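# Three arms finish hanging a door on hinge pins

## Task

Using the mounts given in the scene frame (arm1 at x=-0.34 y=+0.63 z=+0.79 facing -88; arm2 at x=+0.16 y=+0.61 z=+0.76 facing -96; arm3 at x=+0.57 y=-0.36 z=+0.73 facing +179, metres, facing in degrees counter-clockwise from +x), complete the door that currently hangs on a single hinge pin: both hinge pins must be fully inserted and no block may be close to the door. Any number of arms may help. At the end the grippers must have released and the arms must be moved away, and the result must hold without any robot supporting it.

## Robot and tools

Robots: arm1, arm2 and arm3 are identical i2rt Big YAM arms, each with six joints, a two-finger gripper and a wrist camera. Their foot positions and headings are listed in the task. With joints 1 and 6 at zero and the hand level and pointing forward, the camera rides on top of the hand and looks toward the fingertips. Reach is roughly 1.0 m from the joint 1 axis. Joints move at different speeds, so the hand can sweep a wide arc between postures.

Frame: one shared scene frame, origin on the floor, +z up. The hand point is halfway between the fingertips; hand z runs along the fingers and hand y is the opening direction.

execute_actions: argument actions is a list holding zero or one action. The action is an object keyed by robot name; under each name is a joints object with absolute joint targets (not offsets), each a single number keyed by joint name: joint1_rad -2.879 to 2.879 (base yaw, positive counter-clockwise seen from above, 0 points along the foot's heading), joint2_rad 0 to 3.141 (shoulder, 0 is upper arm pointing back roughly level, positive lifts it up and over forward), joint3_rad 0 to 3.019 (elbow, 0 folded, positive opens), joint4_rad -1.692 to 1.57 (hand pitch, positive tips fingers up), joint5_rad -1.57 to 1.57 (sideways swing, positive to the arm's right), joint6_rad -2.094 to 2.094 (roll, positive clockwise viewed from behind the hand), all in radians; gripper_m 0 to 0.093, fingertip gap in metres. Done tolerances are ±0.045, ±0.14, ±0.09, ±0.055, ±0.03, ±0.035 rad and ±0.003 m. Motions in one action start together and may finish at different times; an action lasts at most 15 s. Omitted joints or robots may keep pushing toward earlier targets. An unknown key or out-of-range number rejects the whole call and nothing moves. Optional cameras: a list of arm1_cam_wrist, arm2_cam_wrist, arm3_cam_wrist or all; omitted/null/all gives every camera, [] gives none. An empty actions list just reports state and images.

wait: seconds from 0 to 10; commands nothing and returns the same as an empty action.

zoom_image: camera name and region [x0, y0, x1, y1] in pixels of that camera's most recent full image (origin top-left, at most 504 by 504), giving a finer view. Cameras are 616x616 fisheye.

finished_scene: scene number (1 or 2); ends that scene for good after the last command is held, and reports success. There are two scenes; the next one's task arrives in that result.

Results: each robot's state, plus images in the order of the pictures line. joint_positions are actual angles. joint_status tells how each commanded motion ended: off_target (stopped short, may still push), contact_stop or time_out (target dropped, holds where it stopped; after time_out a joint can keep a target close by, up to 0.375, 0.375, 0.113, 0.225, 0.075, 0.3 rad for joints 1-6, and keeps pushing, named in on_its_own), not_followed (a self/arm collision check withheld the arm's joint targets; the gripper part still runs; the arm may retry them later). on_its_own lists uncommanded behaviour; its held at value is a target, not a position. Joint torques are raw drive outputs with per-arm offset, scale and noise, nonzero in free air. To relieve a push, command the joint its reported position. Tiny target changes may not move a joint. MOTOR HOT appears from 85 °C; at 100 °C an OVER-TEMPERATURE FAULT drops the whole arm and joints show limit_stop_at_motor_heat; resend targets afterward. If a call reports a stop, later motion calls in that same reply are skipped.

Avoid: the arms never stop on contact and can press hard, so approach slowly and check images. A hard squeeze between two robots fails and ends the run; hard hits may too, and the collision check ignores fingers, gripper housings and cameras and can react late. Nothing reports robot-robot contact. Do not knock objects out of the work area, drop, slam or shove things hard. Loose objects may get brief external nudges. Holding loads heats motors, even while you are thinking, and the scene keeps running during your replies. Before finishing, open grippers and retract so that the door and pins stay in place unsupported.

Each tool is called after "Call:" by a JSON object that holds its "fn" and its "kwargs", one argument or row to a line.

## Session

Call:
{"fn": "execute_actions", "kwargs": {
  "actions": []
}}

Scene clock: 0.00 s.
Joint torques (N m, as the arm reports them, + toward a larger angle): no reading
Motor temperatures (°C, as the motors report them): arm1=[26 23 26 25 27 26] | arm2=[25 26 28 25 26 27] | arm3=[23 26 25 26 25 26]
arm1.joint_positions: joint1_rad=-0.052 joint2_rad=+0.291 joint3_rad=+1.370 joint4_rad=-1.360 joint5_rad=+0.151 joint6_rad=+0.726 gripper_m=+0.094
arm1.joint_status: not commanded
arm1.hand: x=-0.3748 y=+0.5339 z=+1.3673 quat_wxyz=(-0.518, -0.750, -0.280, +0.302) (m; scene frame)
arm2.joint_positions: joint1_rad=-0.188 joint2_rad=+0.508 joint3_rad=+1.521 joint4_rad=-1.271 joint5_rad=+0.266 joint6_rad=+0.675 gripper_m=+0.095
arm2.joint_status: not commanded
arm2.hand: x=+0.0688 y=+0.4754 z=+1.4000 quat_wxyz=(-0.445, -0.774, -0.151, +0.424) (m; scene frame)
arm3.joint_positions: joint1_rad=-0.511 joint2_rad=+0.604 joint3_rad=+1.554 joint4_rad=-1.143 joint5_rad=+0.023 joint6_rad=+0.404 gripper_m=+0.094
arm3.joint_status: not commanded
arm3.hand: x=+0.3888 y=-0.2475 z=+1.3919 quat_wxyz=(-0.048, +0.687, -0.353, -0.634) (m; scene frame)
pictures: arm1_cam_wrist, arm2_cam_wrist, arm3_cam_wrist
Images, in order (width x height): arm1_cam_wrist 616x616, arm2_cam_wrist 616x616, arm3_cam_wrist 616x616.

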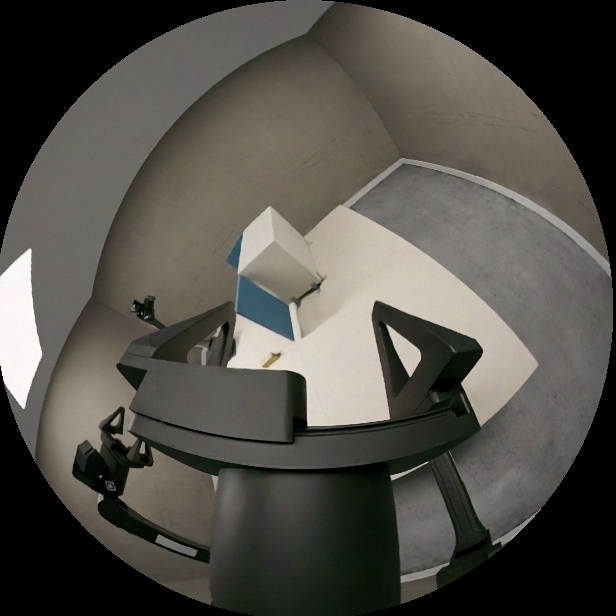

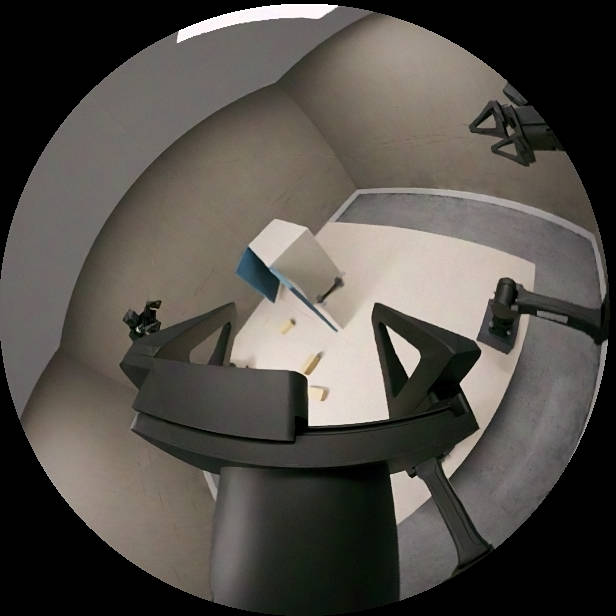

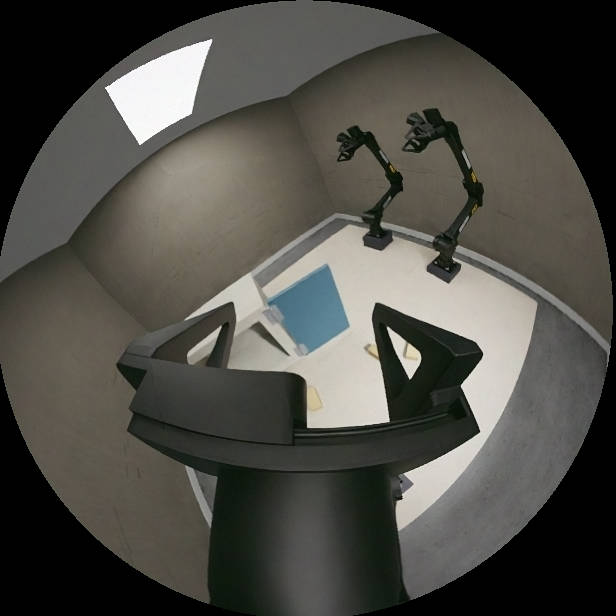

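Call:
{"fn": "zoom_image", "kwargs": {
  "camera": "arm3_cam_wrist",
  "region": [170, 240, 430, 420]
}}

Call:
{"fn": "zoom_image", "kwargs": {
  "camera": "arm2_cam_wrist",
  "region": [210, 200, 390, 410]
}}

Call:
{"fn": "zoom_image", "kwargs": {
  "camera": "arm1_cam_wrist",
  "region": [200, 190, 380, 380]
}}

Region (170, 240, 430, 420) of arm3_cam_wrist's 616x616 image, scaled by 1.938, with more detail than that image has; it fills the top 349 rows of this view, and the rest is white.

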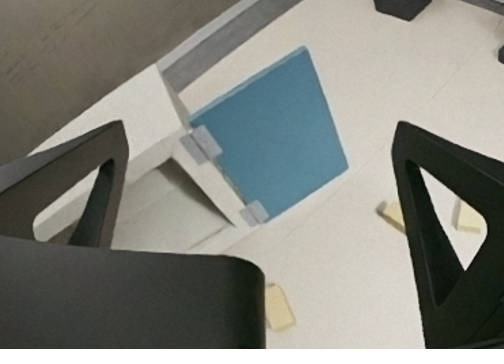

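Region (210, 200, 390, 410) of arm2_cam_wrist's 616x616 image, scaled by 2.400, with more detail than that image has; it fills the left 432 columns of this view, and the rest is white.

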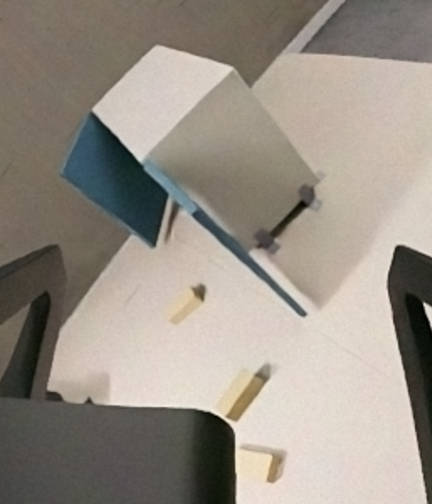

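Region (200, 190, 380, 380) of arm1_cam_wrist's 616x616 image, scaled by 2.653, with more detail than that image has; it fills the left 477 columns of this view, and the rest is white.

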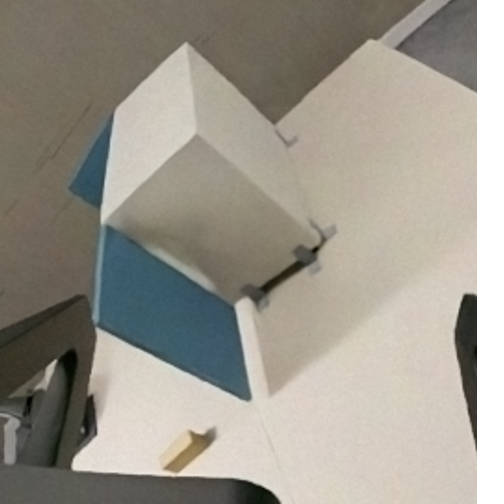

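Call:
{"fn": "execute_actions", "kwargs": {
  "actions": [
    {"arm1":{"joints":{"joint4_rad":-0.5}},"arm2":{"joints":{"joint3_rad":1.0}},"arm3":{"joints":{"joint2_rad":0.15}}}
  ],
  "cameras": []
}}

Scene clock: 37.40 s.
Joint torques (N m, as the arm reports them, + toward a larger angle): arm1=[-0.18  7.82  6.19  1.81 -0.25 -0.1 ] | arm2=[-0.75  0.5  10.64  1.57  0.26  0.08] | arm3=[ 0.35 11.48  2.49  1.73 -0.15  0.03]
Motor temperatures (°C, as the motors report them): arm1=[26 24 29 25 27 26] | arm2=[25 26 30 25 26 27] | arm3=[23 27 30 26 25 26]
arm1.joint_positions: joint1_rad=-0.052 joint2_rad=+0.291 joint3_rad=+1.370 joint4_rad=-0.519 joint5_rad=+0.151 joint6_rad=+0.726 gripper_m=+0.094
arm1.joint_status: all done
arm1.hand: x=-0.3755 y=+0.5602 z=+1.5646 quat_wxyz=(-0.777, -0.472, -0.133, +0.395) (m; scene frame)
arm2.joint_positions: joint1_rad=-0.188 joint2_rad=+0.516 joint3_rad=+0.995 joint4_rad=-1.271 joint5_rad=+0.266 joint6_rad=+0.675 gripper_m=+0.095
arm2.joint_status: all done
arm2.hand: x=+0.0485 y=+0.4019 z=+1.1452 quat_wxyz=(-0.246, -0.891, -0.220, +0.311) (m; scene frame)
arm3.joint_positions: joint1_rad=-0.511 joint2_rad=+0.138 joint3_rad=+1.575 joint4_rad=-1.143 joint5_rad=+0.023 joint6_rad=+0.404 gripper_m=+0.094
arm3.joint_status: all done
arm3.hand: x=+0.6216 y=-0.3830 z=+1.4263 quat_wxyz=(-0.056, +0.529, -0.276, -0.801) (m; scene frame)
pictures: none
No camera images: the call's "cameras" was empty. Leave "cameras" out to get every camera's image.

Call:
{"fn": "execute_actions", "kwargs": {
  "actions": [
    {"arm1":{"joints":{"joint1_rad":0.3,"joint2_rad":0.7,"joint4_rad":-1.5,"joint5_rad":0,"joint6_rad":0}},"arm2":{"joints":{"joint1_rad":-0.1,"joint2_rad":0.7,"joint3_rad":1.4,"joint4_rad":-1.6,"joint5_rad":0,"joint6_rad":0}},"arm3":{"joints":{"joint1_rad":-0.2,"joint2_rad":0.7,"joint3_rad":1.4,"joint4_rad":-1.6,"joint5_rad":0,"joint6_rad":0}}}
  ]
}}

Scene clock: 70.73 s.
Joint torques (N m, as the arm reports them, + toward a larger angle): arm1=[ 0.09  0.31  9.95  0.84 -0.23 -0.22] | arm2=[-0.25  1.   12.07  0.56 -0.12  0.04] | arm3=[ 1.28  0.2   9.54  1.03 -0.28 -0.03]
Motor temperatures (°C, as the motors report them): arm1=[26 24 30 25 27 26] | arm2=[25 26 33 25 26 27] | arm3=[23 28 27 26 25 26]
arm1.joint_positions: joint1_rad=+0.296 joint2_rad=+0.695 joint3_rad=+1.355 joint4_rad=-1.489 joint5_rad=+0.002 joint6_rad=+0.015 gripper_m=+0.094
arm1.joint_status: all done
arm1.hand: x=-0.2678 y=+0.3981 z=+1.2722 quat_wxyz=(-0.297, -0.548, -0.755, +0.205) (m; scene frame)
arm2.joint_positions: joint1_rad=-0.108 joint2_rad=+0.694 joint3_rad=+1.364 joint4_rad=-1.580 joint5_rad=+0.003 joint6_rad=+0.009 gripper_m=+0.095
arm2.joint_status: all done
arm2.hand: x=+0.1104 y=+0.3933 z=+1.2318 quat_wxyz=(-0.207, -0.741, -0.587, +0.252) (m; scene frame)
arm3.joint_positions: joint1_rad=-0.213 joint2_rad=+0.701 joint3_rad=+1.382 joint4_rad=-1.590 joint5_rad=+0.004 joint6_rad=+0.008 gripper_m=+0.094
arm3.joint_status: all done
arm3.hand: x=+0.3520 y=-0.3059 z=+1.2000 quat_wxyz=(-0.038, +0.939, -0.112, -0.323) (m; scene frame)
pictures: arm1_cam_wrist, arm2_cam_wrist, arm3_cam_wrist
Images, in order (width x height): arm1_cam_wrist 616x616, arm2_cam_wrist 616x616, arm3_cam_wrist 616x616.

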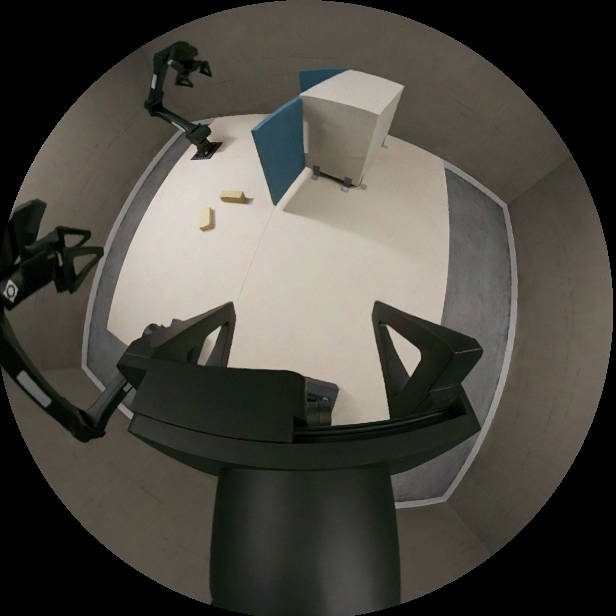

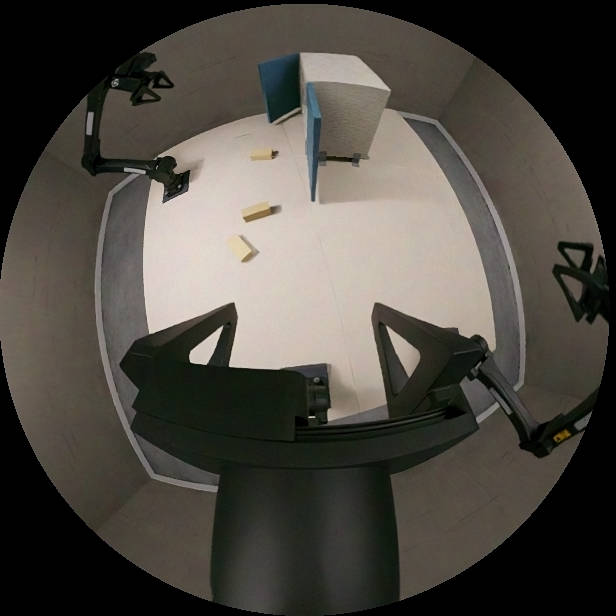

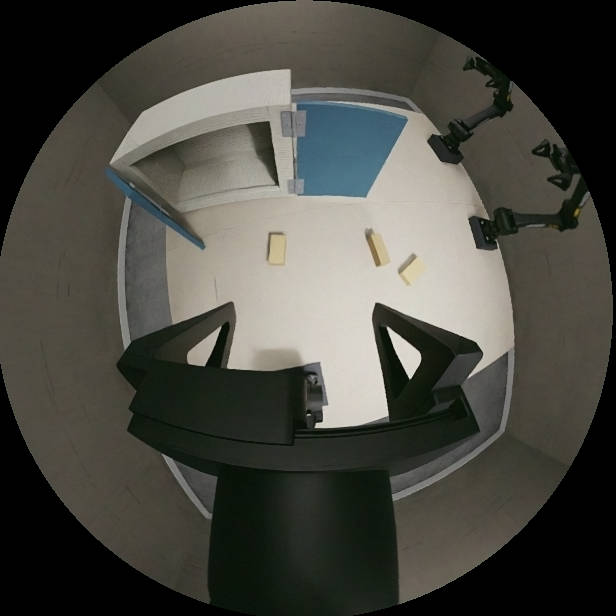

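Call:
{"fn": "zoom_image", "kwargs": {
  "camera": "arm3_cam_wrist",
  "region": [250, 60, 420, 230]
}}

Call:
{"fn": "zoom_image", "kwargs": {
  "camera": "arm3_cam_wrist",
  "region": [90, 60, 300, 270]
}}

Call:
{"fn": "zoom_image", "kwargs": {
  "camera": "arm2_cam_wrist",
  "region": [240, 40, 410, 220]
}}

Region (250, 60, 420, 230) of arm3_cam_wrist's 616x616 image, scaled by 2.965, with more detail than that image has.

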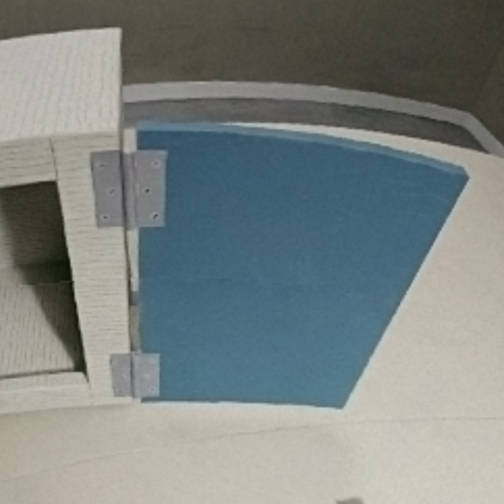

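Region (90, 60, 300, 270) of arm3_cam_wrist's 616x616 image, scaled by 2.400, with more detail than that image has.

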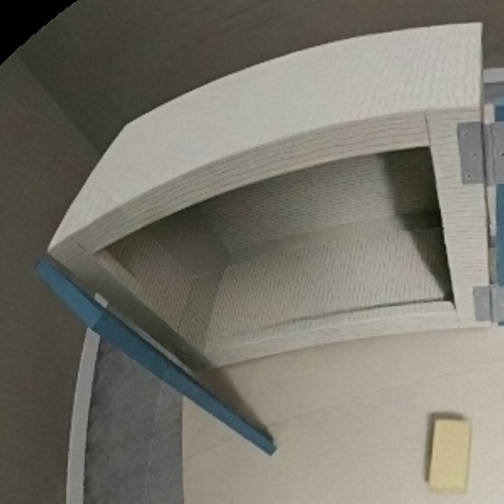

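Region (240, 40, 410, 220) of arm2_cam_wrist's 616x616 image, scaled by 2.800, with more detail than that image has.

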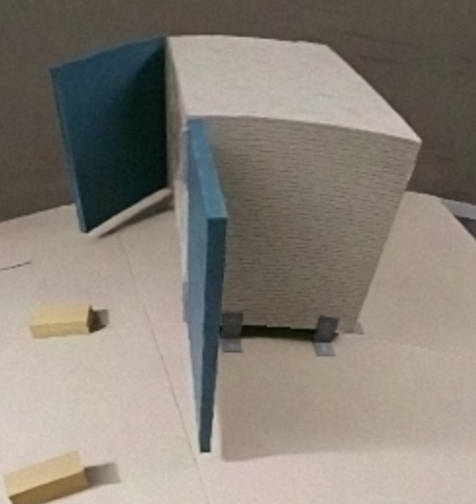

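Call:
{"fn": "execute_actions", "kwargs": {
  "actions": [
    {"arm3":{"joints":{"joint2_rad":0.92,"joint3_rad":0.66,"joint4_rad":-0.04}}}
  ],
  "cameras": ["arm3_cam_wrist"]
}}

Call:
{"fn": "zoom_image", "kwargs": {
  "camera": "arm3_cam_wrist",
  "region": [200, 100, 480, 380]
}}

Scene clock: 102.33 s.
Joint torques (N m, as the arm reports them, + toward a larger angle): arm1=[ 0.09  0.32 10.07  0.82 -0.22 -0.2 ] | arm2=[ 0.26  0.47 12.08  0.59 -0.12  0.04] | arm3=[ 1.   -5.31  9.98  2.54 -0.28 -0.04]
Motor temperatures (°C, as the motors report them): arm1=[26 23 34 25 27 26] | arm2=[25 26 34 25 26 27] | arm3=[23 27 32 26 25 26]
arm1.joint_positions: joint1_rad=+0.296 joint2_rad=+0.695 joint3_rad=+1.355 joint4_rad=-1.489 joint5_rad=+0.002 joint6_rad=+0.015 gripper_m=+0.094
arm1.joint_status: not commanded
arm1.hand: x=-0.2678 y=+0.3981 z=+1.2722 quat_wxyz=(-0.297, -0.548, -0.755, +0.205) (m; scene frame)
arm2.joint_positions: joint1_rad=-0.108 joint2_rad=+0.694 joint3_rad=+1.364 joint4_rad=-1.580 joint5_rad=+0.003 joint6_rad=+0.009 gripper_m=+0.095
arm2.joint_status: not commanded
arm2.hand: x=+0.1104 y=+0.3933 z=+1.2318 quat_wxyz=(-0.207, -0.741, -0.587, +0.252) (m; scene frame)
arm3.joint_positions: joint1_rad=-0.213 joint2_rad=+0.933 joint3_rad=+0.659 joint4_rad=-0.062 joint5_rad=+0.004 joint6_rad=+0.008 gripper_m=+0.094
arm3.joint_status: all done
arm3.hand: x=+0.1311 y=-0.2543 z=+1.0175 quat_wxyz=(-0.066, +0.810, -0.097, -0.575) (m; scene frame)
pictures: arm3_cam_wrist
Images, in order (width x height): arm3_cam_wrist 616x616.

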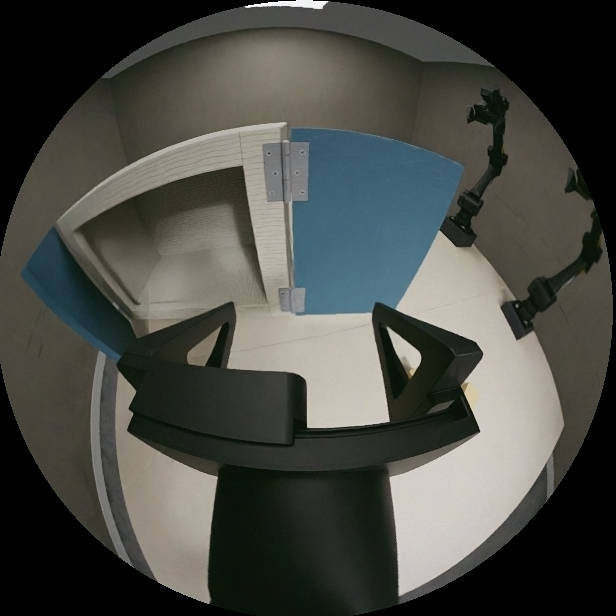

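Region (200, 100, 480, 380) of arm3_cam_wrist's 616x616 image, scaled by 1.800, with more detail than that image has.

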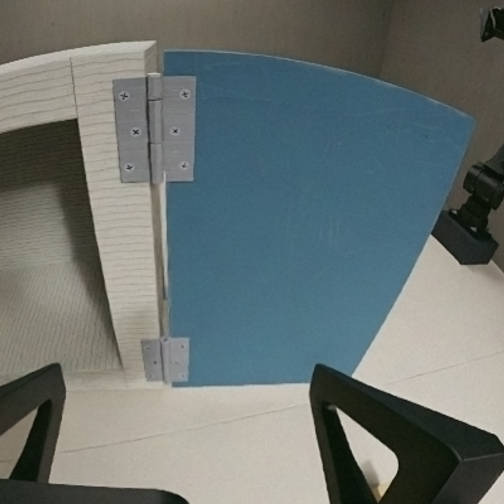

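Call:
{"fn": "execute_actions", "kwargs": {
  "actions": [
    {"arm3":{"joints":{"joint1_rad":0.05,"joint5_rad":-0.6}}}
  ],
  "cameras": ["arm3_cam_wrist"]
}}

Call:
{"fn": "zoom_image", "kwargs": {
  "camera": "arm3_cam_wrist",
  "region": [160, 80, 460, 380]
}}

Scene clock: 110.90 s.
Joint torques (N m, as the arm reports them, + toward a larger angle): arm1=[ 0.06  0.48 10.09  0.88 -0.24 -0.2 ] | arm2=[-0.25  0.79 12.02  0.69 -0.09  0.01] | arm3=[ 0.6  -5.13  9.91  2.5  -0.41 -0.05]
Motor temperatures (°C, as the motors report them): arm1=[26 23 34 25 27 26] | arm2=[25 26 34 25 26 27] | arm3=[23 27 33 26 25 26]
arm1.joint_positions: joint1_rad=+0.296 joint2_rad=+0.695 joint3_rad=+1.355 joint4_rad=-1.489 joint5_rad=+0.002 joint6_rad=+0.015 gripper_m=+0.094
arm1.joint_status: not commanded
arm1.hand: x=-0.2678 y=+0.3981 z=+1.2722 quat_wxyz=(-0.297, -0.548, -0.755, +0.205) (m; scene frame)
arm2.joint_positions: joint1_rad=-0.108 joint2_rad=+0.694 joint3_rad=+1.364 joint4_rad=-1.580 joint5_rad=+0.003 joint6_rad=+0.009 gripper_m=+0.095
arm2.joint_status: not commanded
arm2.hand: x=+0.1104 y=+0.3933 z=+1.2318 quat_wxyz=(-0.207, -0.741, -0.587, +0.252) (m; scene frame)
arm3.joint_positions: joint1_rad=+0.047 joint2_rad=+0.933 joint3_rad=+0.659 joint4_rad=-0.062 joint5_rad=-0.595 joint6_rad=+0.007 gripper_m=+0.094
arm3.joint_status: all done
arm3.hand: x=+0.1502 y=-0.4666 z=+1.0270 quat_wxyz=(+0.249, +0.778, +0.180, -0.549) (m; scene frame)
pictures: arm3_cam_wrist
Images, in order (width x height): arm3_cam_wrist 616x616.

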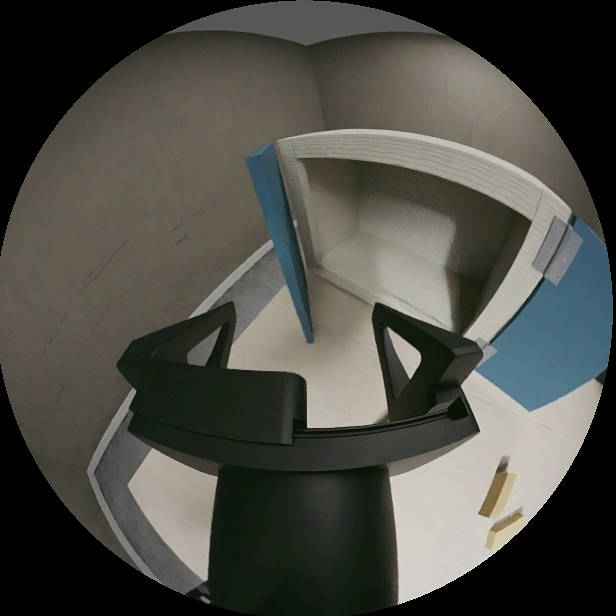

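Region (160, 80, 460, 380) of arm3_cam_wrist's 616x616 image, scaled by 1.680, with more detail than that image has.

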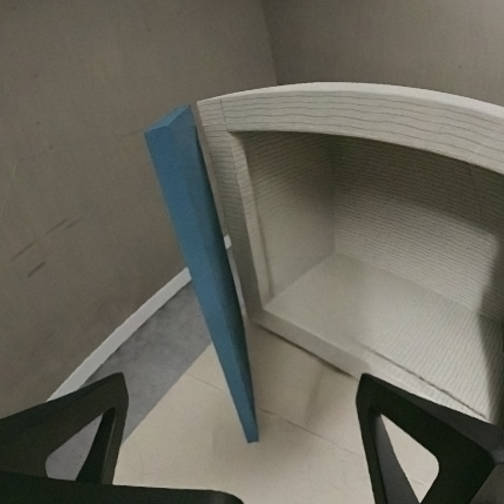

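Call:
{"fn": "execute_actions", "kwargs": {
  "actions": [
    {"arm3":{"joints":{"joint1_rad":-0.2,"joint5_rad":-0.7}}}
  ],
  "cameras": ["arm3_cam_wrist"]
}}

Call:
{"fn": "zoom_image", "kwargs": {
  "camera": "arm3_cam_wrist",
  "region": [160, 80, 460, 380]
}}

Scene clock: 117.00 s.
Joint torques (N m, as the arm reports them, + toward a larger angle): arm1=[ 0.21  0.45 10.08  0.86 -0.23 -0.2 ] | arm2=[-0.21  1.   12.07  0.63 -0.13 -0.01] | arm3=[-0.44 -5.18  9.89  2.51 -0.45 -0.06]
Motor temperatures (°C, as the motors report them): arm1=[26 23 34 25 27 26] | arm2=[25 26 35 25 26 27] | arm3=[23 27 33 26 25 26]
arm1.joint_positions: joint1_rad=+0.296 joint2_rad=+0.695 joint3_rad=+1.355 joint4_rad=-1.489 joint5_rad=+0.002 joint6_rad=+0.015 gripper_m=+0.094
arm1.joint_status: not commanded
arm1.hand: x=-0.2678 y=+0.3981 z=+1.2722 quat_wxyz=(-0.297, -0.548, -0.755, +0.205) (m; scene frame)
arm2.joint_positions: joint1_rad=-0.108 joint2_rad=+0.694 joint3_rad=+1.364 joint4_rad=-1.580 joint5_rad=+0.003 joint6_rad=+0.009 gripper_m=+0.095
arm2.joint_status: not commanded
arm2.hand: x=+0.1104 y=+0.3933 z=+1.2318 quat_wxyz=(-0.207, -0.741, -0.587, +0.252) (m; scene frame)
arm3.joint_positions: joint1_rad=-0.196 joint2_rad=+0.933 joint3_rad=+0.659 joint4_rad=-0.062 joint5_rad=-0.696 joint6_rad=+0.006 gripper_m=+0.094
arm3.joint_status: all done
arm3.hand: x=+0.1430 y=-0.3780 z=+1.0306 quat_wxyz=(+0.220, +0.784, +0.113, -0.570) (m; scene frame)
pictures: arm3_cam_wrist
Images, in order (width x height): arm3_cam_wrist 616x616.

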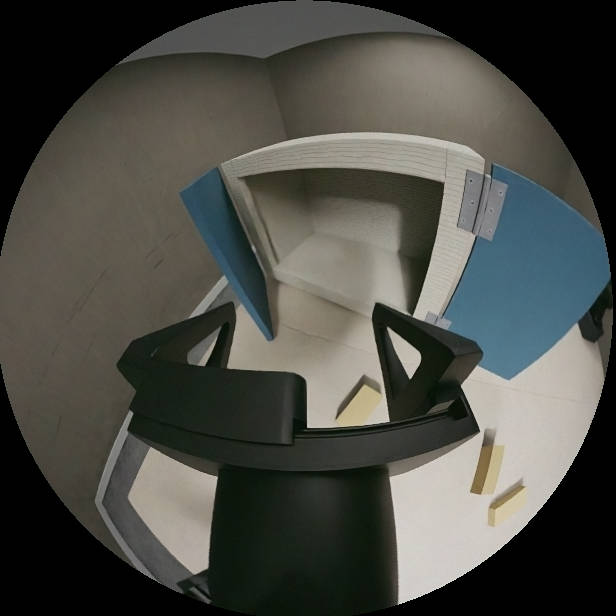

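Region (160, 80, 460, 380) of arm3_cam_wrist's 616x616 image, scaled by 1.680, with more detail than that image has.

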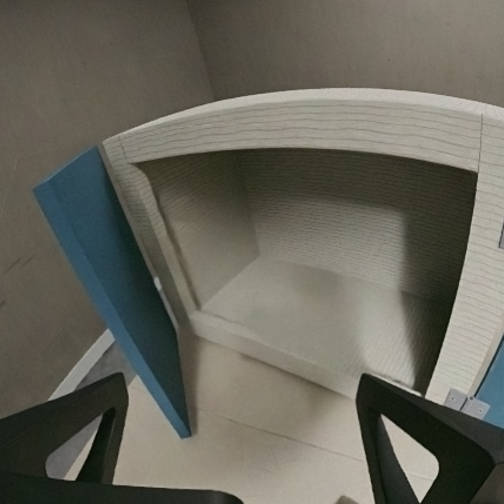

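Call:
{"fn": "execute_actions", "kwargs": {
  "actions": [
    {"arm3":{"joints":{"joint1_rad":-0.2,"joint5_rad":0,"joint2_rad":1.15,"joint3_rad":0.6,"joint4_rad":0.3}}}
  ],
  "cameras": ["arm3_cam_wrist"]
}}

Call:
{"fn": "zoom_image", "kwargs": {
  "camera": "arm3_cam_wrist",
  "region": [220, 120, 380, 380]
}}

Scene clock: 125.50 s.
Joint torques (N m, as the arm reports them, + toward a larger angle): arm1=[ 0.08  0.48 10.07  0.86 -0.24 -0.2 ] | arm2=[ 0.07  0.81 12.02  0.62 -0.12  0.03] | arm3=[-0.28 -6.97  9.29  2.58  0.06 -0.01]
Motor temperatures (°C, as the motors report them): arm1=[26 23 35 25 27 26] | arm2=[25 26 35 25 26 27] | arm3=[23 27 33 26 25 26]
arm1.joint_positions: joint1_rad=+0.296 joint2_rad=+0.695 joint3_rad=+1.355 joint4_rad=-1.489 joint5_rad=+0.002 joint6_rad=+0.015 gripper_m=+0.094
arm1.joint_status: not commanded
arm1.hand: x=-0.2678 y=+0.3981 z=+1.2722 quat_wxyz=(-0.297, -0.548, -0.755, +0.205) (m; scene frame)
arm2.joint_positions: joint1_rad=-0.108 joint2_rad=+0.694 joint3_rad=+1.364 joint4_rad=-1.580 joint5_rad=+0.003 joint6_rad=+0.009 gripper_m=+0.095
arm2.joint_status: not commanded
arm2.hand: x=+0.1104 y=+0.3933 z=+1.2318 quat_wxyz=(-0.207, -0.741, -0.587, +0.252) (m; scene frame)
arm3.joint_positions: joint1_rad=-0.196 joint2_rad=+1.157 joint3_rad=+0.597 joint4_rad=+0.278 joint5_rad=-0.004 joint6_rad=+0.006 gripper_m=+0.094
arm3.joint_status: all done
arm3.hand: x=+0.0894 y=-0.2544 z=+0.9595 quat_wxyz=(-0.060, +0.795, -0.086, -0.597) (m; scene frame)
pictures: arm3_cam_wrist
Images, in order (width x height): arm3_cam_wrist 616x616.

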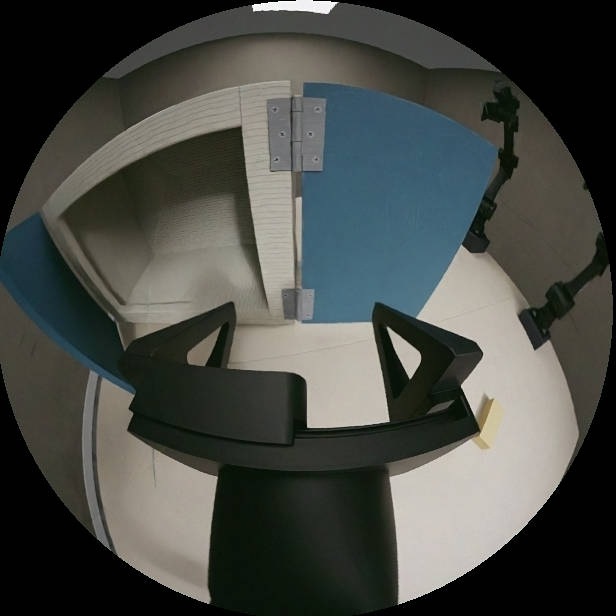

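Region (220, 120, 380, 380) of arm3_cam_wrist's 616x616 image, scaled by 1.938, with more detail than that image has; it fills the left 310 columns of this view, and the rest is white.

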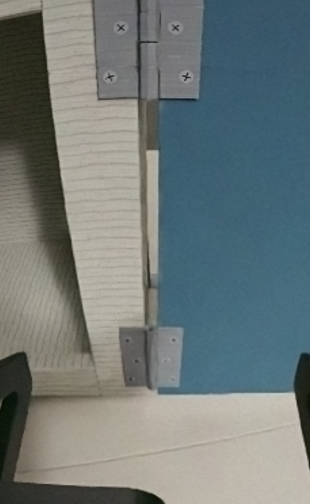

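Call:
{"fn": "zoom_image", "kwargs": {
  "camera": "arm3_cam_wrist",
  "region": [255, 70, 345, 190]
}}

Call:
{"fn": "zoom_image", "kwargs": {
  "camera": "arm3_cam_wrist",
  "region": [265, 250, 335, 335]
}}

Call:
{"fn": "zoom_image", "kwargs": {
  "camera": "arm3_cam_wrist",
  "region": [0, 180, 200, 400]
}}

Region (255, 70, 345, 190) of arm3_cam_wrist's 616x616 image, scaled by 4.200, with more detail than that image has; it fills the left 378 columns of this view, and the rest is white.

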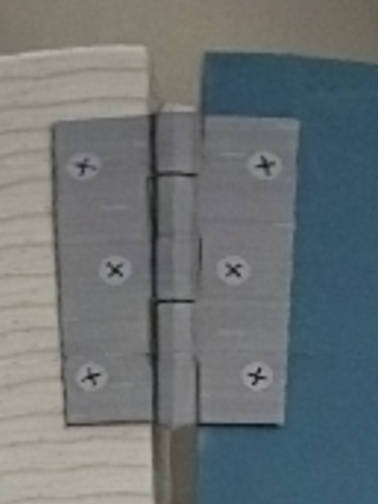

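Region (265, 250, 335, 335) of arm3_cam_wrist's 616x616 image, scaled by 5.929, with more detail than that image has; it fills the left 415 columns of this view, and the rest is white.

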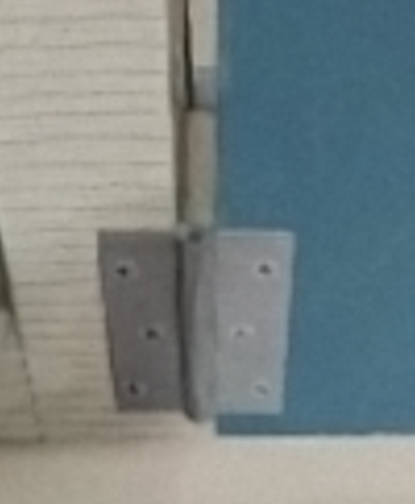

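Region (0, 180, 200, 400) of arm3_cam_wrist's 616x616 image, scaled by 2.291, with more detail than that image has; it fills the left 458 columns of this view, and the rest is white.

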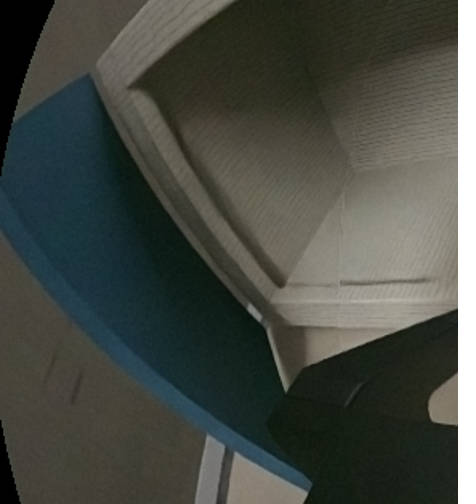

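Call:
{"fn": "execute_actions", "kwargs": {
  "actions": [
    {"arm3":{"joints":{"joint2_rad":0.5,"joint3_rad":0.5,"joint4_rad":0.0}}}
  ],
  "cameras": []
}}

Call:
{"fn": "execute_actions", "kwargs": {
  "actions": [
    {"arm3":{"joints":{"joint1_rad":0.85}}}
  ],
  "cameras": []
}}

Call:
{"fn": "execute_actions", "kwargs": {
  "actions": [
    {"arm3":{"joints":{"joint2_rad":1.1,"joint3_rad":0.9,"joint4_rad":0.1,"joint5_rad":1.2}}}
  ],
  "cameras": ["arm3_cam_wrist"]
}}

Scene clock: 147.17 s.
Joint torques (N m, as the arm reports them, + toward a larger angle): arm1=[ 0.13  0.49 10.11  0.87 -0.24 -0.21] | arm2=[ 0.41  0.69 12.1   0.64 -0.09  0.  ] | arm3=[-0.22 -0.3  10.95  1.36  0.03 -0.05]
Motor temperatures (°C, as the motors report them): arm1=[26 23 35 25 27 26] | arm2=[25 26 35 25 26 27] | arm3=[23 27 34 27 25 26]
arm1.joint_positions: joint1_rad=+0.296 joint2_rad=+0.695 joint3_rad=+1.355 joint4_rad=-1.489 joint5_rad=+0.002 joint6_rad=+0.015 gripper_m=+0.094
arm1.joint_status: not commanded
arm1.hand: x=-0.2678 y=+0.3981 z=+1.2722 quat_wxyz=(-0.297, -0.548, -0.755, +0.205) (m; scene frame)
arm2.joint_positions: joint1_rad=-0.108 joint2_rad=+0.694 joint3_rad=+1.364 joint4_rad=-1.580 joint5_rad=+0.003 joint6_rad=+0.009 gripper_m=+0.095
arm2.joint_status: not commanded
arm2.hand: x=+0.1104 y=+0.3933 z=+1.2318 quat_wxyz=(-0.207, -0.741, -0.587, +0.252) (m; scene frame)
arm3.joint_positions: joint1_rad=-0.196 joint2_rad=+0.500 joint3_rad=+0.490 joint4_rad=+0.011 joint5_rad=-0.004 joint6_rad=+0.006 gripper_m=+0.094
arm3.joint_status: all done
arm3.hand: x=+0.2276 y=-0.2843 z=+1.0946 quat_wxyz=(-0.072, +0.703, -0.075, -0.704) (m; scene frame)
pictures: none
No camera images: the call's "cameras" was empty. Leave "cameras" out to get every camera's image.

Scene clock: 148.67 s.
Joint torques (N m, as the arm reports them, + toward a larger angle): arm1=[ 0.09  0.42 10.11  0.84 -0.23 -0.21] | arm2=[-0.31  0.55 12.13  0.68 -0.09  0.  ] | arm3=[ 1.1  -0.34 11.04  1.32 -0.07 -0.04]
Motor temperatures (°C, as the motors report them): arm1=[26 23 35 25 27 26] | arm2=[25 26 35 25 26 27] | arm3=[23 27 34 27 25 26]
arm1.joint_positions: joint1_rad=+0.296 joint2_rad=+0.695 joint3_rad=+1.355 joint4_rad=-1.489 joint5_rad=+0.002 joint6_rad=+0.015 gripper_m=+0.094
arm1.joint_status: not commanded
arm1.hand: x=-0.2678 y=+0.3981 z=+1.2722 quat_wxyz=(-0.297, -0.548, -0.755, +0.205) (m; scene frame)
arm2.joint_positions: joint1_rad=-0.108 joint2_rad=+0.694 joint3_rad=+1.364 joint4_rad=-1.580 joint5_rad=+0.003 joint6_rad=+0.009 gripper_m=+0.095
arm2.joint_status: not commanded
arm2.hand: x=+0.1104 y=+0.3933 z=+1.2318 quat_wxyz=(-0.207, -0.741, -0.587, +0.252) (m; scene frame)
arm3.joint_positions: joint1_rad=+0.840 joint2_rad=+0.500 joint3_rad=+0.490 joint4_rad=+0.011 joint5_rad=-0.001 joint6_rad=+0.006 gripper_m=+0.094
arm3.joint_status: all done
arm3.hand: x=+0.3318 y=-0.6143 z=+1.0944 quat_wxyz=(+0.285, +0.649, +0.282, -0.647) (m; scene frame)
pictures: none
No camera images: the call's "cameras" was empty. Leave "cameras" out to get every camera's image.

Scene clock: 150.23 s.
Joint torques (N m, as the arm reports them, + toward a larger angle): arm1=[ 0.07  0.6  10.09  0.85 -0.23 -0.19] | arm2=[ 0.09  1.01 12.12  0.53 -0.11  0.02] | arm3=[ 0.61 -6.44 13.27  1.85  0.15  0.03]
Motor temperatures (°C, as the motors report them): arm1=[26 23 35 25 27 26] | arm2=[25 26 35 25 26 27] | arm3=[23 27 35 27 25 26]
arm1.joint_positions: joint1_rad=+0.296 joint2_rad=+0.695 joint3_rad=+1.355 joint4_rad=-1.489 joint5_rad=+0.002 joint6_rad=+0.015 gripper_m=+0.094
arm1.joint_status: not commanded
arm1.hand: x=-0.2678 y=+0.3981 z=+1.2722 quat_wxyz=(-0.297, -0.548, -0.755, +0.205) (m; scene frame)
arm2.joint_positions: joint1_rad=-0.108 joint2_rad=+0.694 joint3_rad=+1.364 joint4_rad=-1.580 joint5_rad=+0.003 joint6_rad=+0.009 gripper_m=+0.095
arm2.joint_status: not commanded
arm2.hand: x=+0.1104 y=+0.3933 z=+1.2318 quat_wxyz=(-0.207, -0.741, -0.587, +0.252) (m; scene frame)
arm3.joint_positions: joint1_rad=+0.840 joint2_rad=+1.110 joint3_rad=+0.857 joint4_rad=+0.089 joint5_rad=+1.196 joint6_rad=+0.005 gripper_m=+0.094
arm3.joint_status: all done
arm3.hand: x=+0.1674 y=-0.5563 z=+1.1087 quat_wxyz=(-0.178, +0.723, -0.083, -0.662) (m; scene frame)
pictures: arm3_cam_wrist
Images, in order (width x height): arm3_cam_wrist 616x616.

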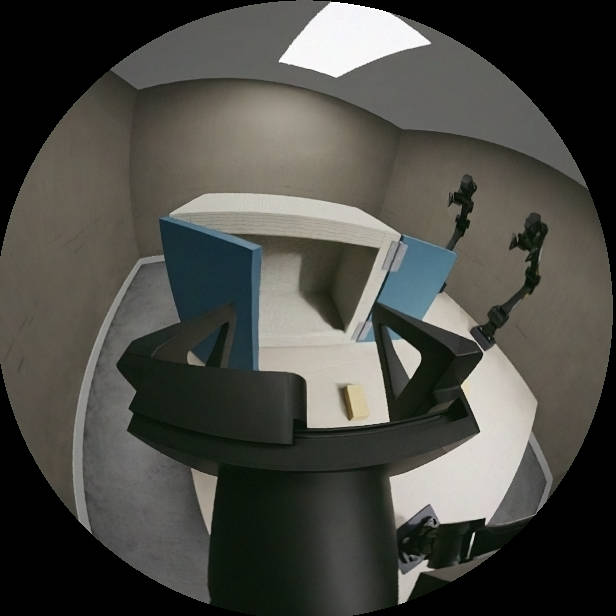

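Call:
{"fn": "execute_actions", "kwargs": {
  "actions": [
    {"arm3":{"joints":{"joint2_rad":0.5,"joint3_rad":0.5,"joint4_rad":0.0,"joint5_rad":0}}}
  ],
  "cameras": []
}}

Call:
{"fn": "execute_actions", "kwargs": {
  "actions": [
    {"arm3":{"joints":{"joint1_rad":0.0}}}
  ],
  "cameras": []
}}

Call:
{"fn": "execute_actions", "kwargs": {
  "actions": [
    {"arm3":{"joints":{"joint2_rad":1.3,"joint3_rad":0.7,"joint4_rad":0.35,"joint5_rad":0.5}}}
  ],
  "cameras": ["arm3_cam_wrist"]
}}

Scene clock: 167.27 s.
Joint torques (N m, as the arm reports them, + toward a larger angle): arm1=[ 0.17  0.56 10.06  0.87 -0.22 -0.2 ] | arm2=[ 0.27  0.85 12.15  0.63 -0.14 -0.02] | arm3=[ 0.67 -0.04 10.08  1.47 -0.3  -0.01]
Motor temperatures (°C, as the motors report them): arm1=[26 23 36 25 27 26] | arm2=[25 26 36 25 26 27] | arm3=[23 28 38 26 25 26]
arm1.joint_positions: joint1_rad=+0.296 joint2_rad=+0.695 joint3_rad=+1.355 joint4_rad=-1.489 joint5_rad=+0.002 joint6_rad=+0.015 gripper_m=+0.094
arm1.joint_status: not commanded
arm1.hand: x=-0.2678 y=+0.3981 z=+1.2722 quat_wxyz=(-0.297, -0.548, -0.755, +0.205) (m; scene frame)
arm2.joint_positions: joint1_rad=-0.108 joint2_rad=+0.694 joint3_rad=+1.364 joint4_rad=-1.580 joint5_rad=+0.003 joint6_rad=+0.009 gripper_m=+0.095
arm2.joint_status: not commanded
arm2.hand: x=+0.1104 y=+0.3933 z=+1.2318 quat_wxyz=(-0.207, -0.741, -0.587, +0.252) (m; scene frame)
arm3.joint_positions: joint1_rad=+0.840 joint2_rad=+0.500 joint3_rad=+0.502 joint4_rad=+0.007 joint5_rad=+0.004 joint6_rad=+0.005 gripper_m=+0.094
arm3.joint_status: all done
arm3.hand: x=+0.3313 y=-0.6138 z=+1.1010 quat_wxyz=(+0.284, +0.647, +0.279, -0.650) (m; scene frame)
pictures: none
No camera images: the call's "cameras" was empty. Leave "cameras" out to get every camera's image.

Scene clock: 168.67 s.
Joint torques (N m, as the arm reports them, + toward a larger angle): arm1=[-0.02  0.41 10.08  0.86 -0.24 -0.2 ] | arm2=[ 0.26  1.09 12.17  0.73 -0.11  0.  ] | arm3=[-0.94  0.1  10.08  1.49 -0.18 -0.03]
Motor temperatures (°C, as the motors report them): arm1=[26 23 36 25 27 26] | arm2=[25 26 36 25 26 27] | arm3=[23 27 38 26 25 26]
arm1.joint_positions: joint1_rad=+0.296 joint2_rad=+0.695 joint3_rad=+1.355 joint4_rad=-1.489 joint5_rad=+0.002 joint6_rad=+0.015 gripper_m=+0.094
arm1.joint_status: not commanded
arm1.hand: x=-0.2678 y=+0.3981 z=+1.2722 quat_wxyz=(-0.297, -0.548, -0.755, +0.205) (m; scene frame)
arm2.joint_positions: joint1_rad=-0.108 joint2_rad=+0.694 joint3_rad=+1.364 joint4_rad=-1.580 joint5_rad=+0.003 joint6_rad=+0.009 gripper_m=+0.095
arm2.joint_status: not commanded
arm2.hand: x=+0.1104 y=+0.3933 z=+1.2318 quat_wxyz=(-0.207, -0.741, -0.587, +0.252) (m; scene frame)
arm3.joint_positions: joint1_rad=+0.010 joint2_rad=+0.500 joint3_rad=+0.502 joint4_rad=+0.007 joint5_rad=+0.001 joint6_rad=+0.005 gripper_m=+0.094
arm3.joint_status: all done
arm3.hand: x=+0.2199 y=-0.3551 z=+1.1012 quat_wxyz=(-0.001, +0.704, -0.004, -0.710) (m; scene frame)
pictures: none
No camera images: the call's "cameras" was empty. Leave "cameras" out to get every camera's image.

Scene clock: 170.10 s.
Joint torques (N m, as the arm reports them, + toward a larger angle): arm1=[ 0.24  0.43 10.11  0.85 -0.23 -0.21] | arm2=[ 0.05  0.92 12.09  0.48 -0.11  0.05] | arm3=[-0.53 -7.69 10.38  2.49  0.12  0.01]
Motor temperatures (°C, as the motors report them): arm1=[26 23 36 25 27 26] | arm2=[25 26 36 25 26 27] | arm3=[23 27 38 26 25 26]
arm1.joint_positions: joint1_rad=+0.296 joint2_rad=+0.695 joint3_rad=+1.355 joint4_rad=-1.489 joint5_rad=+0.002 joint6_rad=+0.015 gripper_m=+0.094
arm1.joint_status: not commanded
arm1.hand: x=-0.2678 y=+0.3981 z=+1.2722 quat_wxyz=(-0.297, -0.548, -0.755, +0.205) (m; scene frame)
arm2.joint_positions: joint1_rad=-0.108 joint2_rad=+0.694 joint3_rad=+1.364 joint4_rad=-1.580 joint5_rad=+0.003 joint6_rad=+0.009 gripper_m=+0.095
arm2.joint_status: not commanded
arm2.hand: x=+0.1104 y=+0.3933 z=+1.2318 quat_wxyz=(-0.207, -0.741, -0.587, +0.252) (m; scene frame)
arm3.joint_positions: joint1_rad=+0.010 joint2_rad=+1.300 joint3_rad=+0.680 joint4_rad=+0.329 joint5_rad=+0.496 joint6_rad=+0.005 gripper_m=+0.094
arm3.joint_status: all done
arm3.hand: x=+0.0577 y=-0.2724 z=+0.9538 quat_wxyz=(-0.197, +0.777, -0.150, -0.579) (m; scene frame)
pictures: arm3_cam_wrist
Images, in order (width x height): arm3_cam_wrist 616x616.

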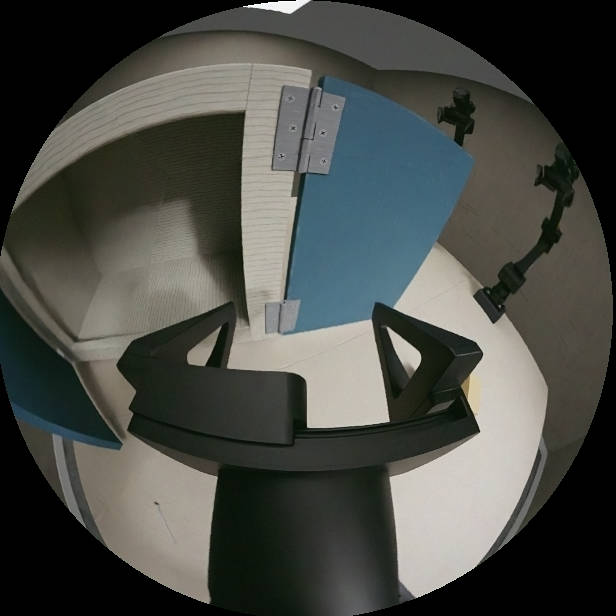

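Call:
{"fn": "zoom_image", "kwargs": {
  "camera": "arm3_cam_wrist",
  "region": [240, 230, 340, 345]
}}

Call:
{"fn": "zoom_image", "kwargs": {
  "camera": "arm3_cam_wrist",
  "region": [110, 470, 230, 570]
}}

Region (240, 230, 340, 345) of arm3_cam_wrist's 616x616 image, scaled by 4.383, with more detail than that image has; it fills the left 438 columns of this view, and the rest is white.

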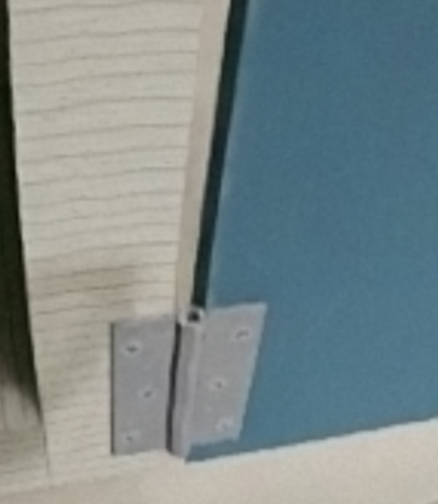

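Region (110, 470, 230, 570) of arm3_cam_wrist's 616x616 image, scaled by 4.200, with more detail than that image has.

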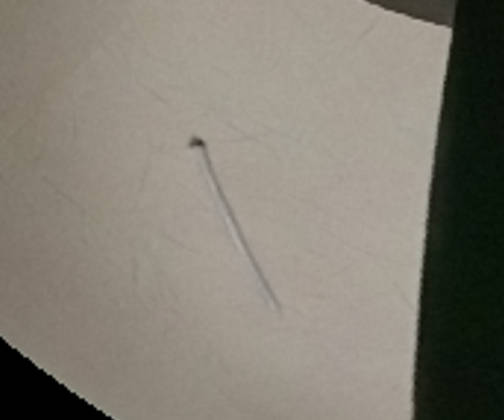

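Call:
{"fn": "execute_actions", "kwargs": {
  "actions": [
    {"arm3":{"joints":{"joint2_rad":0.8,"joint3_rad":0.8,"joint4_rad":-1.2,"joint5_rad":0}}}
  ],
  "cameras": []
}}

Call:
{"fn": "execute_actions", "kwargs": {
  "actions": [
    {"arm3":{"joints":{"joint1_rad":0.4}}}
  ],
  "cameras": []
}}

Call:
{"fn": "execute_actions", "kwargs": {
  "actions": [
    {"arm3":{"joints":{"joint2_rad":1.25,"joint3_rad":1.0,"joint4_rad":-1.2}}}
  ],
  "cameras": ["arm3_cam_wrist"]
}}

Scene clock: 191.00 s.
Joint torques (N m, as the arm reports them, + toward a larger angle): arm1=[ 0.11  0.46 10.11  0.86 -0.23 -0.2 ] | arm2=[ 0.02  0.6  12.03  0.64 -0.09 -0.01] | arm3=[-0.8  -1.65 12.08  0.71 -0.3   0.  ]
Motor temperatures (°C, as the motors report them): arm1=[26 23 36 25 27 26] | arm2=[25 26 36 25 26 27] | arm3=[23 28 37 27 25 26]
arm1.joint_positions: joint1_rad=+0.296 joint2_rad=+0.695 joint3_rad=+1.355 joint4_rad=-1.489 joint5_rad=+0.002 joint6_rad=+0.015 gripper_m=+0.094
arm1.joint_status: not commanded
arm1.hand: x=-0.2678 y=+0.3981 z=+1.2722 quat_wxyz=(-0.297, -0.548, -0.755, +0.205) (m; scene frame)
arm2.joint_positions: joint1_rad=-0.108 joint2_rad=+0.694 joint3_rad=+1.364 joint4_rad=-1.580 joint5_rad=+0.003 joint6_rad=+0.009 gripper_m=+0.095
arm2.joint_status: not commanded
arm2.hand: x=+0.1104 y=+0.3933 z=+1.2318 quat_wxyz=(-0.207, -0.741, -0.587, +0.252) (m; scene frame)
arm3.joint_positions: joint1_rad=+0.010 joint2_rad=+0.792 joint3_rad=+0.767 joint4_rad=-1.189 joint5_rad=+0.004 joint6_rad=+0.005 gripper_m=+0.094
arm3.joint_status: all done
arm3.hand: x=+0.2981 y=-0.3548 z=+0.9347 quat_wxyz=(-0.003, +0.984, -0.006, -0.177) (m; scene frame)
pictures: none
No camera images: the call's "cameras" was empty. Leave "cameras" out to get every camera's image.

Scene clock: 192.03 s.
Joint torques (N m, as the arm reports them, + toward a larger angle): arm1=[ 0.24  0.33 10.09  0.9  -0.23 -0.21] | arm2=[ 0.04  0.86 12.    0.71 -0.12 -0.01] | arm3=[ 1.23 -1.37 12.17  0.54 -0.23 -0.01]
Motor temperatures (°C, as the motors report them): arm1=[26 23 36 25 27 26] | arm2=[25 26 36 25 26 27] | arm3=[23 28 38 27 25 26]
arm1.joint_positions: joint1_rad=+0.296 joint2_rad=+0.695 joint3_rad=+1.355 joint4_rad=-1.489 joint5_rad=+0.002 joint6_rad=+0.015 gripper_m=+0.094
arm1.joint_status: not commanded
arm1.hand: x=-0.2678 y=+0.3981 z=+1.2722 quat_wxyz=(-0.297, -0.548, -0.755, +0.205) (m; scene frame)
arm2.joint_positions: joint1_rad=-0.108 joint2_rad=+0.694 joint3_rad=+1.364 joint4_rad=-1.580 joint5_rad=+0.003 joint6_rad=+0.009 gripper_m=+0.095
arm2.joint_status: not commanded
arm2.hand: x=+0.1104 y=+0.3933 z=+1.2318 quat_wxyz=(-0.207, -0.741, -0.587, +0.252) (m; scene frame)
arm3.joint_positions: joint1_rad=+0.390 joint2_rad=+0.792 joint3_rad=+0.767 joint4_rad=-1.189 joint5_rad=+0.002 joint6_rad=+0.005 gripper_m=+0.094
arm3.joint_status: all done
arm3.hand: x=+0.3166 y=-0.4560 z=+0.9346 quat_wxyz=(+0.032, +0.968, +0.180, -0.174) (m; scene frame)
pictures: none
No camera images: the call's "cameras" was empty. Leave "cameras" out to get every camera's image.

Scene clock: 193.37 s.
Joint torques (N m, as the arm reports them, + toward a larger angle): arm1=[ 0.13  0.65 10.09  0.77 -0.23 -0.19] | arm2=[-0.15  0.78 12.07  0.68 -0.13 -0.02] | arm3=[ 1.14 -7.78 11.38  0.35 -0.25 -0.05]
Motor temperatures (°C, as the motors report them): arm1=[26 23 36 25 27 26] | arm2=[25 26 36 25 26 27] | arm3=[23 28 38 27 25 26]
arm1.joint_positions: joint1_rad=+0.296 joint2_rad=+0.695 joint3_rad=+1.355 joint4_rad=-1.489 joint5_rad=+0.002 joint6_rad=+0.015 gripper_m=+0.094
arm1.joint_status: not commanded
arm1.hand: x=-0.2678 y=+0.3981 z=+1.2722 quat_wxyz=(-0.297, -0.548, -0.755, +0.205) (m; scene frame)
arm2.joint_positions: joint1_rad=-0.108 joint2_rad=+0.694 joint3_rad=+1.364 joint4_rad=-1.580 joint5_rad=+0.003 joint6_rad=+0.009 gripper_m=+0.095
arm2.joint_status: not commanded
arm2.hand: x=+0.1104 y=+0.3933 z=+1.2318 quat_wxyz=(-0.207, -0.741, -0.587, +0.252) (m; scene frame)
arm3.joint_positions: joint1_rad=+0.390 joint2_rad=+1.258 joint3_rad=+0.969 joint4_rad=-1.195 joint5_rad=+0.002 joint6_rad=+0.005 gripper_m=+0.094
arm3.joint_status: all done
arm3.hand: x=+0.2370 y=-0.4871 z=+0.8847 quat_wxyz=(+0.007, +0.982, +0.183, -0.042) (m; scene frame)
pictures: arm3_cam_wrist
Images, in order (width x height): arm3_cam_wrist 616x616.

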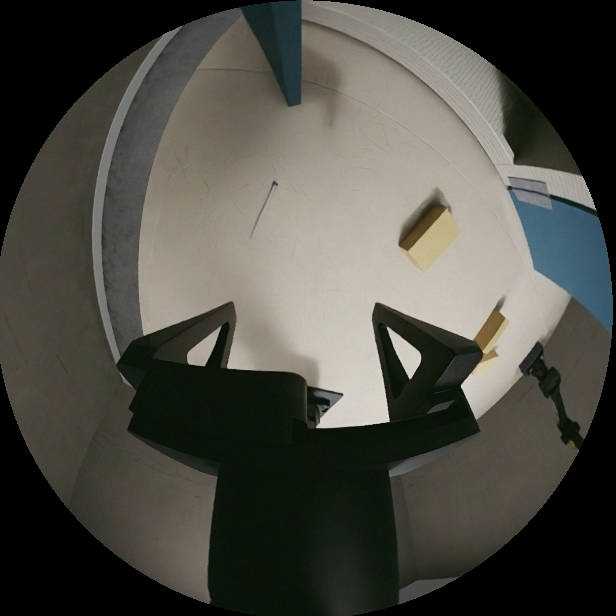

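Call:
{"fn": "execute_actions", "kwargs": {
  "actions": [
    {"arm3":{"joints":{"joint1_rad":0.5,"joint2_rad":1.6,"joint3_rad":1.11,"joint4_rad":-1.06,"joint6_rad":0.54}}}
  ],
  "cameras": ["arm3_cam_wrist"]
}}

Scene clock: 213.47 s.
Joint torques (N m, as the arm reports them, + toward a larger angle): arm1=[ 0.13  0.35 10.11  0.85 -0.23 -0.21] | arm2=[ 0.04  0.81 11.99  0.54 -0.09  0.01] | arm3=[  0.63 -11.66   9.59   0.63  -0.18   0.09]
Motor temperatures (°C, as the motors report them): arm1=[26 23 37 25 27 26] | arm2=[25 26 37 25 26 27] | arm3=[23 28 38 26 25 26]
arm1.joint_positions: joint1_rad=+0.296 joint2_rad=+0.695 joint3_rad=+1.355 joint4_rad=-1.489 joint5_rad=+0.002 joint6_rad=+0.015 gripper_m=+0.094
arm1.joint_status: not commanded
arm1.hand: x=-0.2678 y=+0.3981 z=+1.2722 quat_wxyz=(-0.297, -0.548, -0.755, +0.205) (m; scene frame)
arm2.joint_positions: joint1_rad=-0.108 joint2_rad=+0.694 joint3_rad=+1.364 joint4_rad=-1.580 joint5_rad=+0.003 joint6_rad=+0.009 gripper_m=+0.095
arm2.joint_status: not commanded
arm2.hand: x=+0.1104 y=+0.3933 z=+1.2318 quat_wxyz=(-0.207, -0.741, -0.587, +0.252) (m; scene frame)
arm3.joint_positions: joint1_rad=+0.499 joint2_rad=+1.614 joint3_rad=+1.088 joint4_rad=-1.068 joint5_rad=+0.002 joint6_rad=+0.532 gripper_m=+0.094
arm3.joint_status: all done
arm3.hand: x=+0.1882 y=-0.5567 z=+0.7952 quat_wxyz=(-0.007, +1.000, -0.024, +0.009) (m; scene frame)
pictures: arm3_cam_wrist
Images, in order (width x height): arm3_cam_wrist 616x616.

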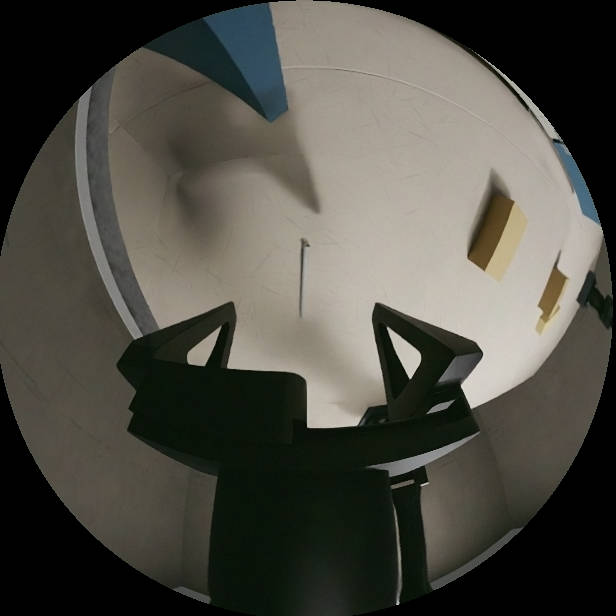

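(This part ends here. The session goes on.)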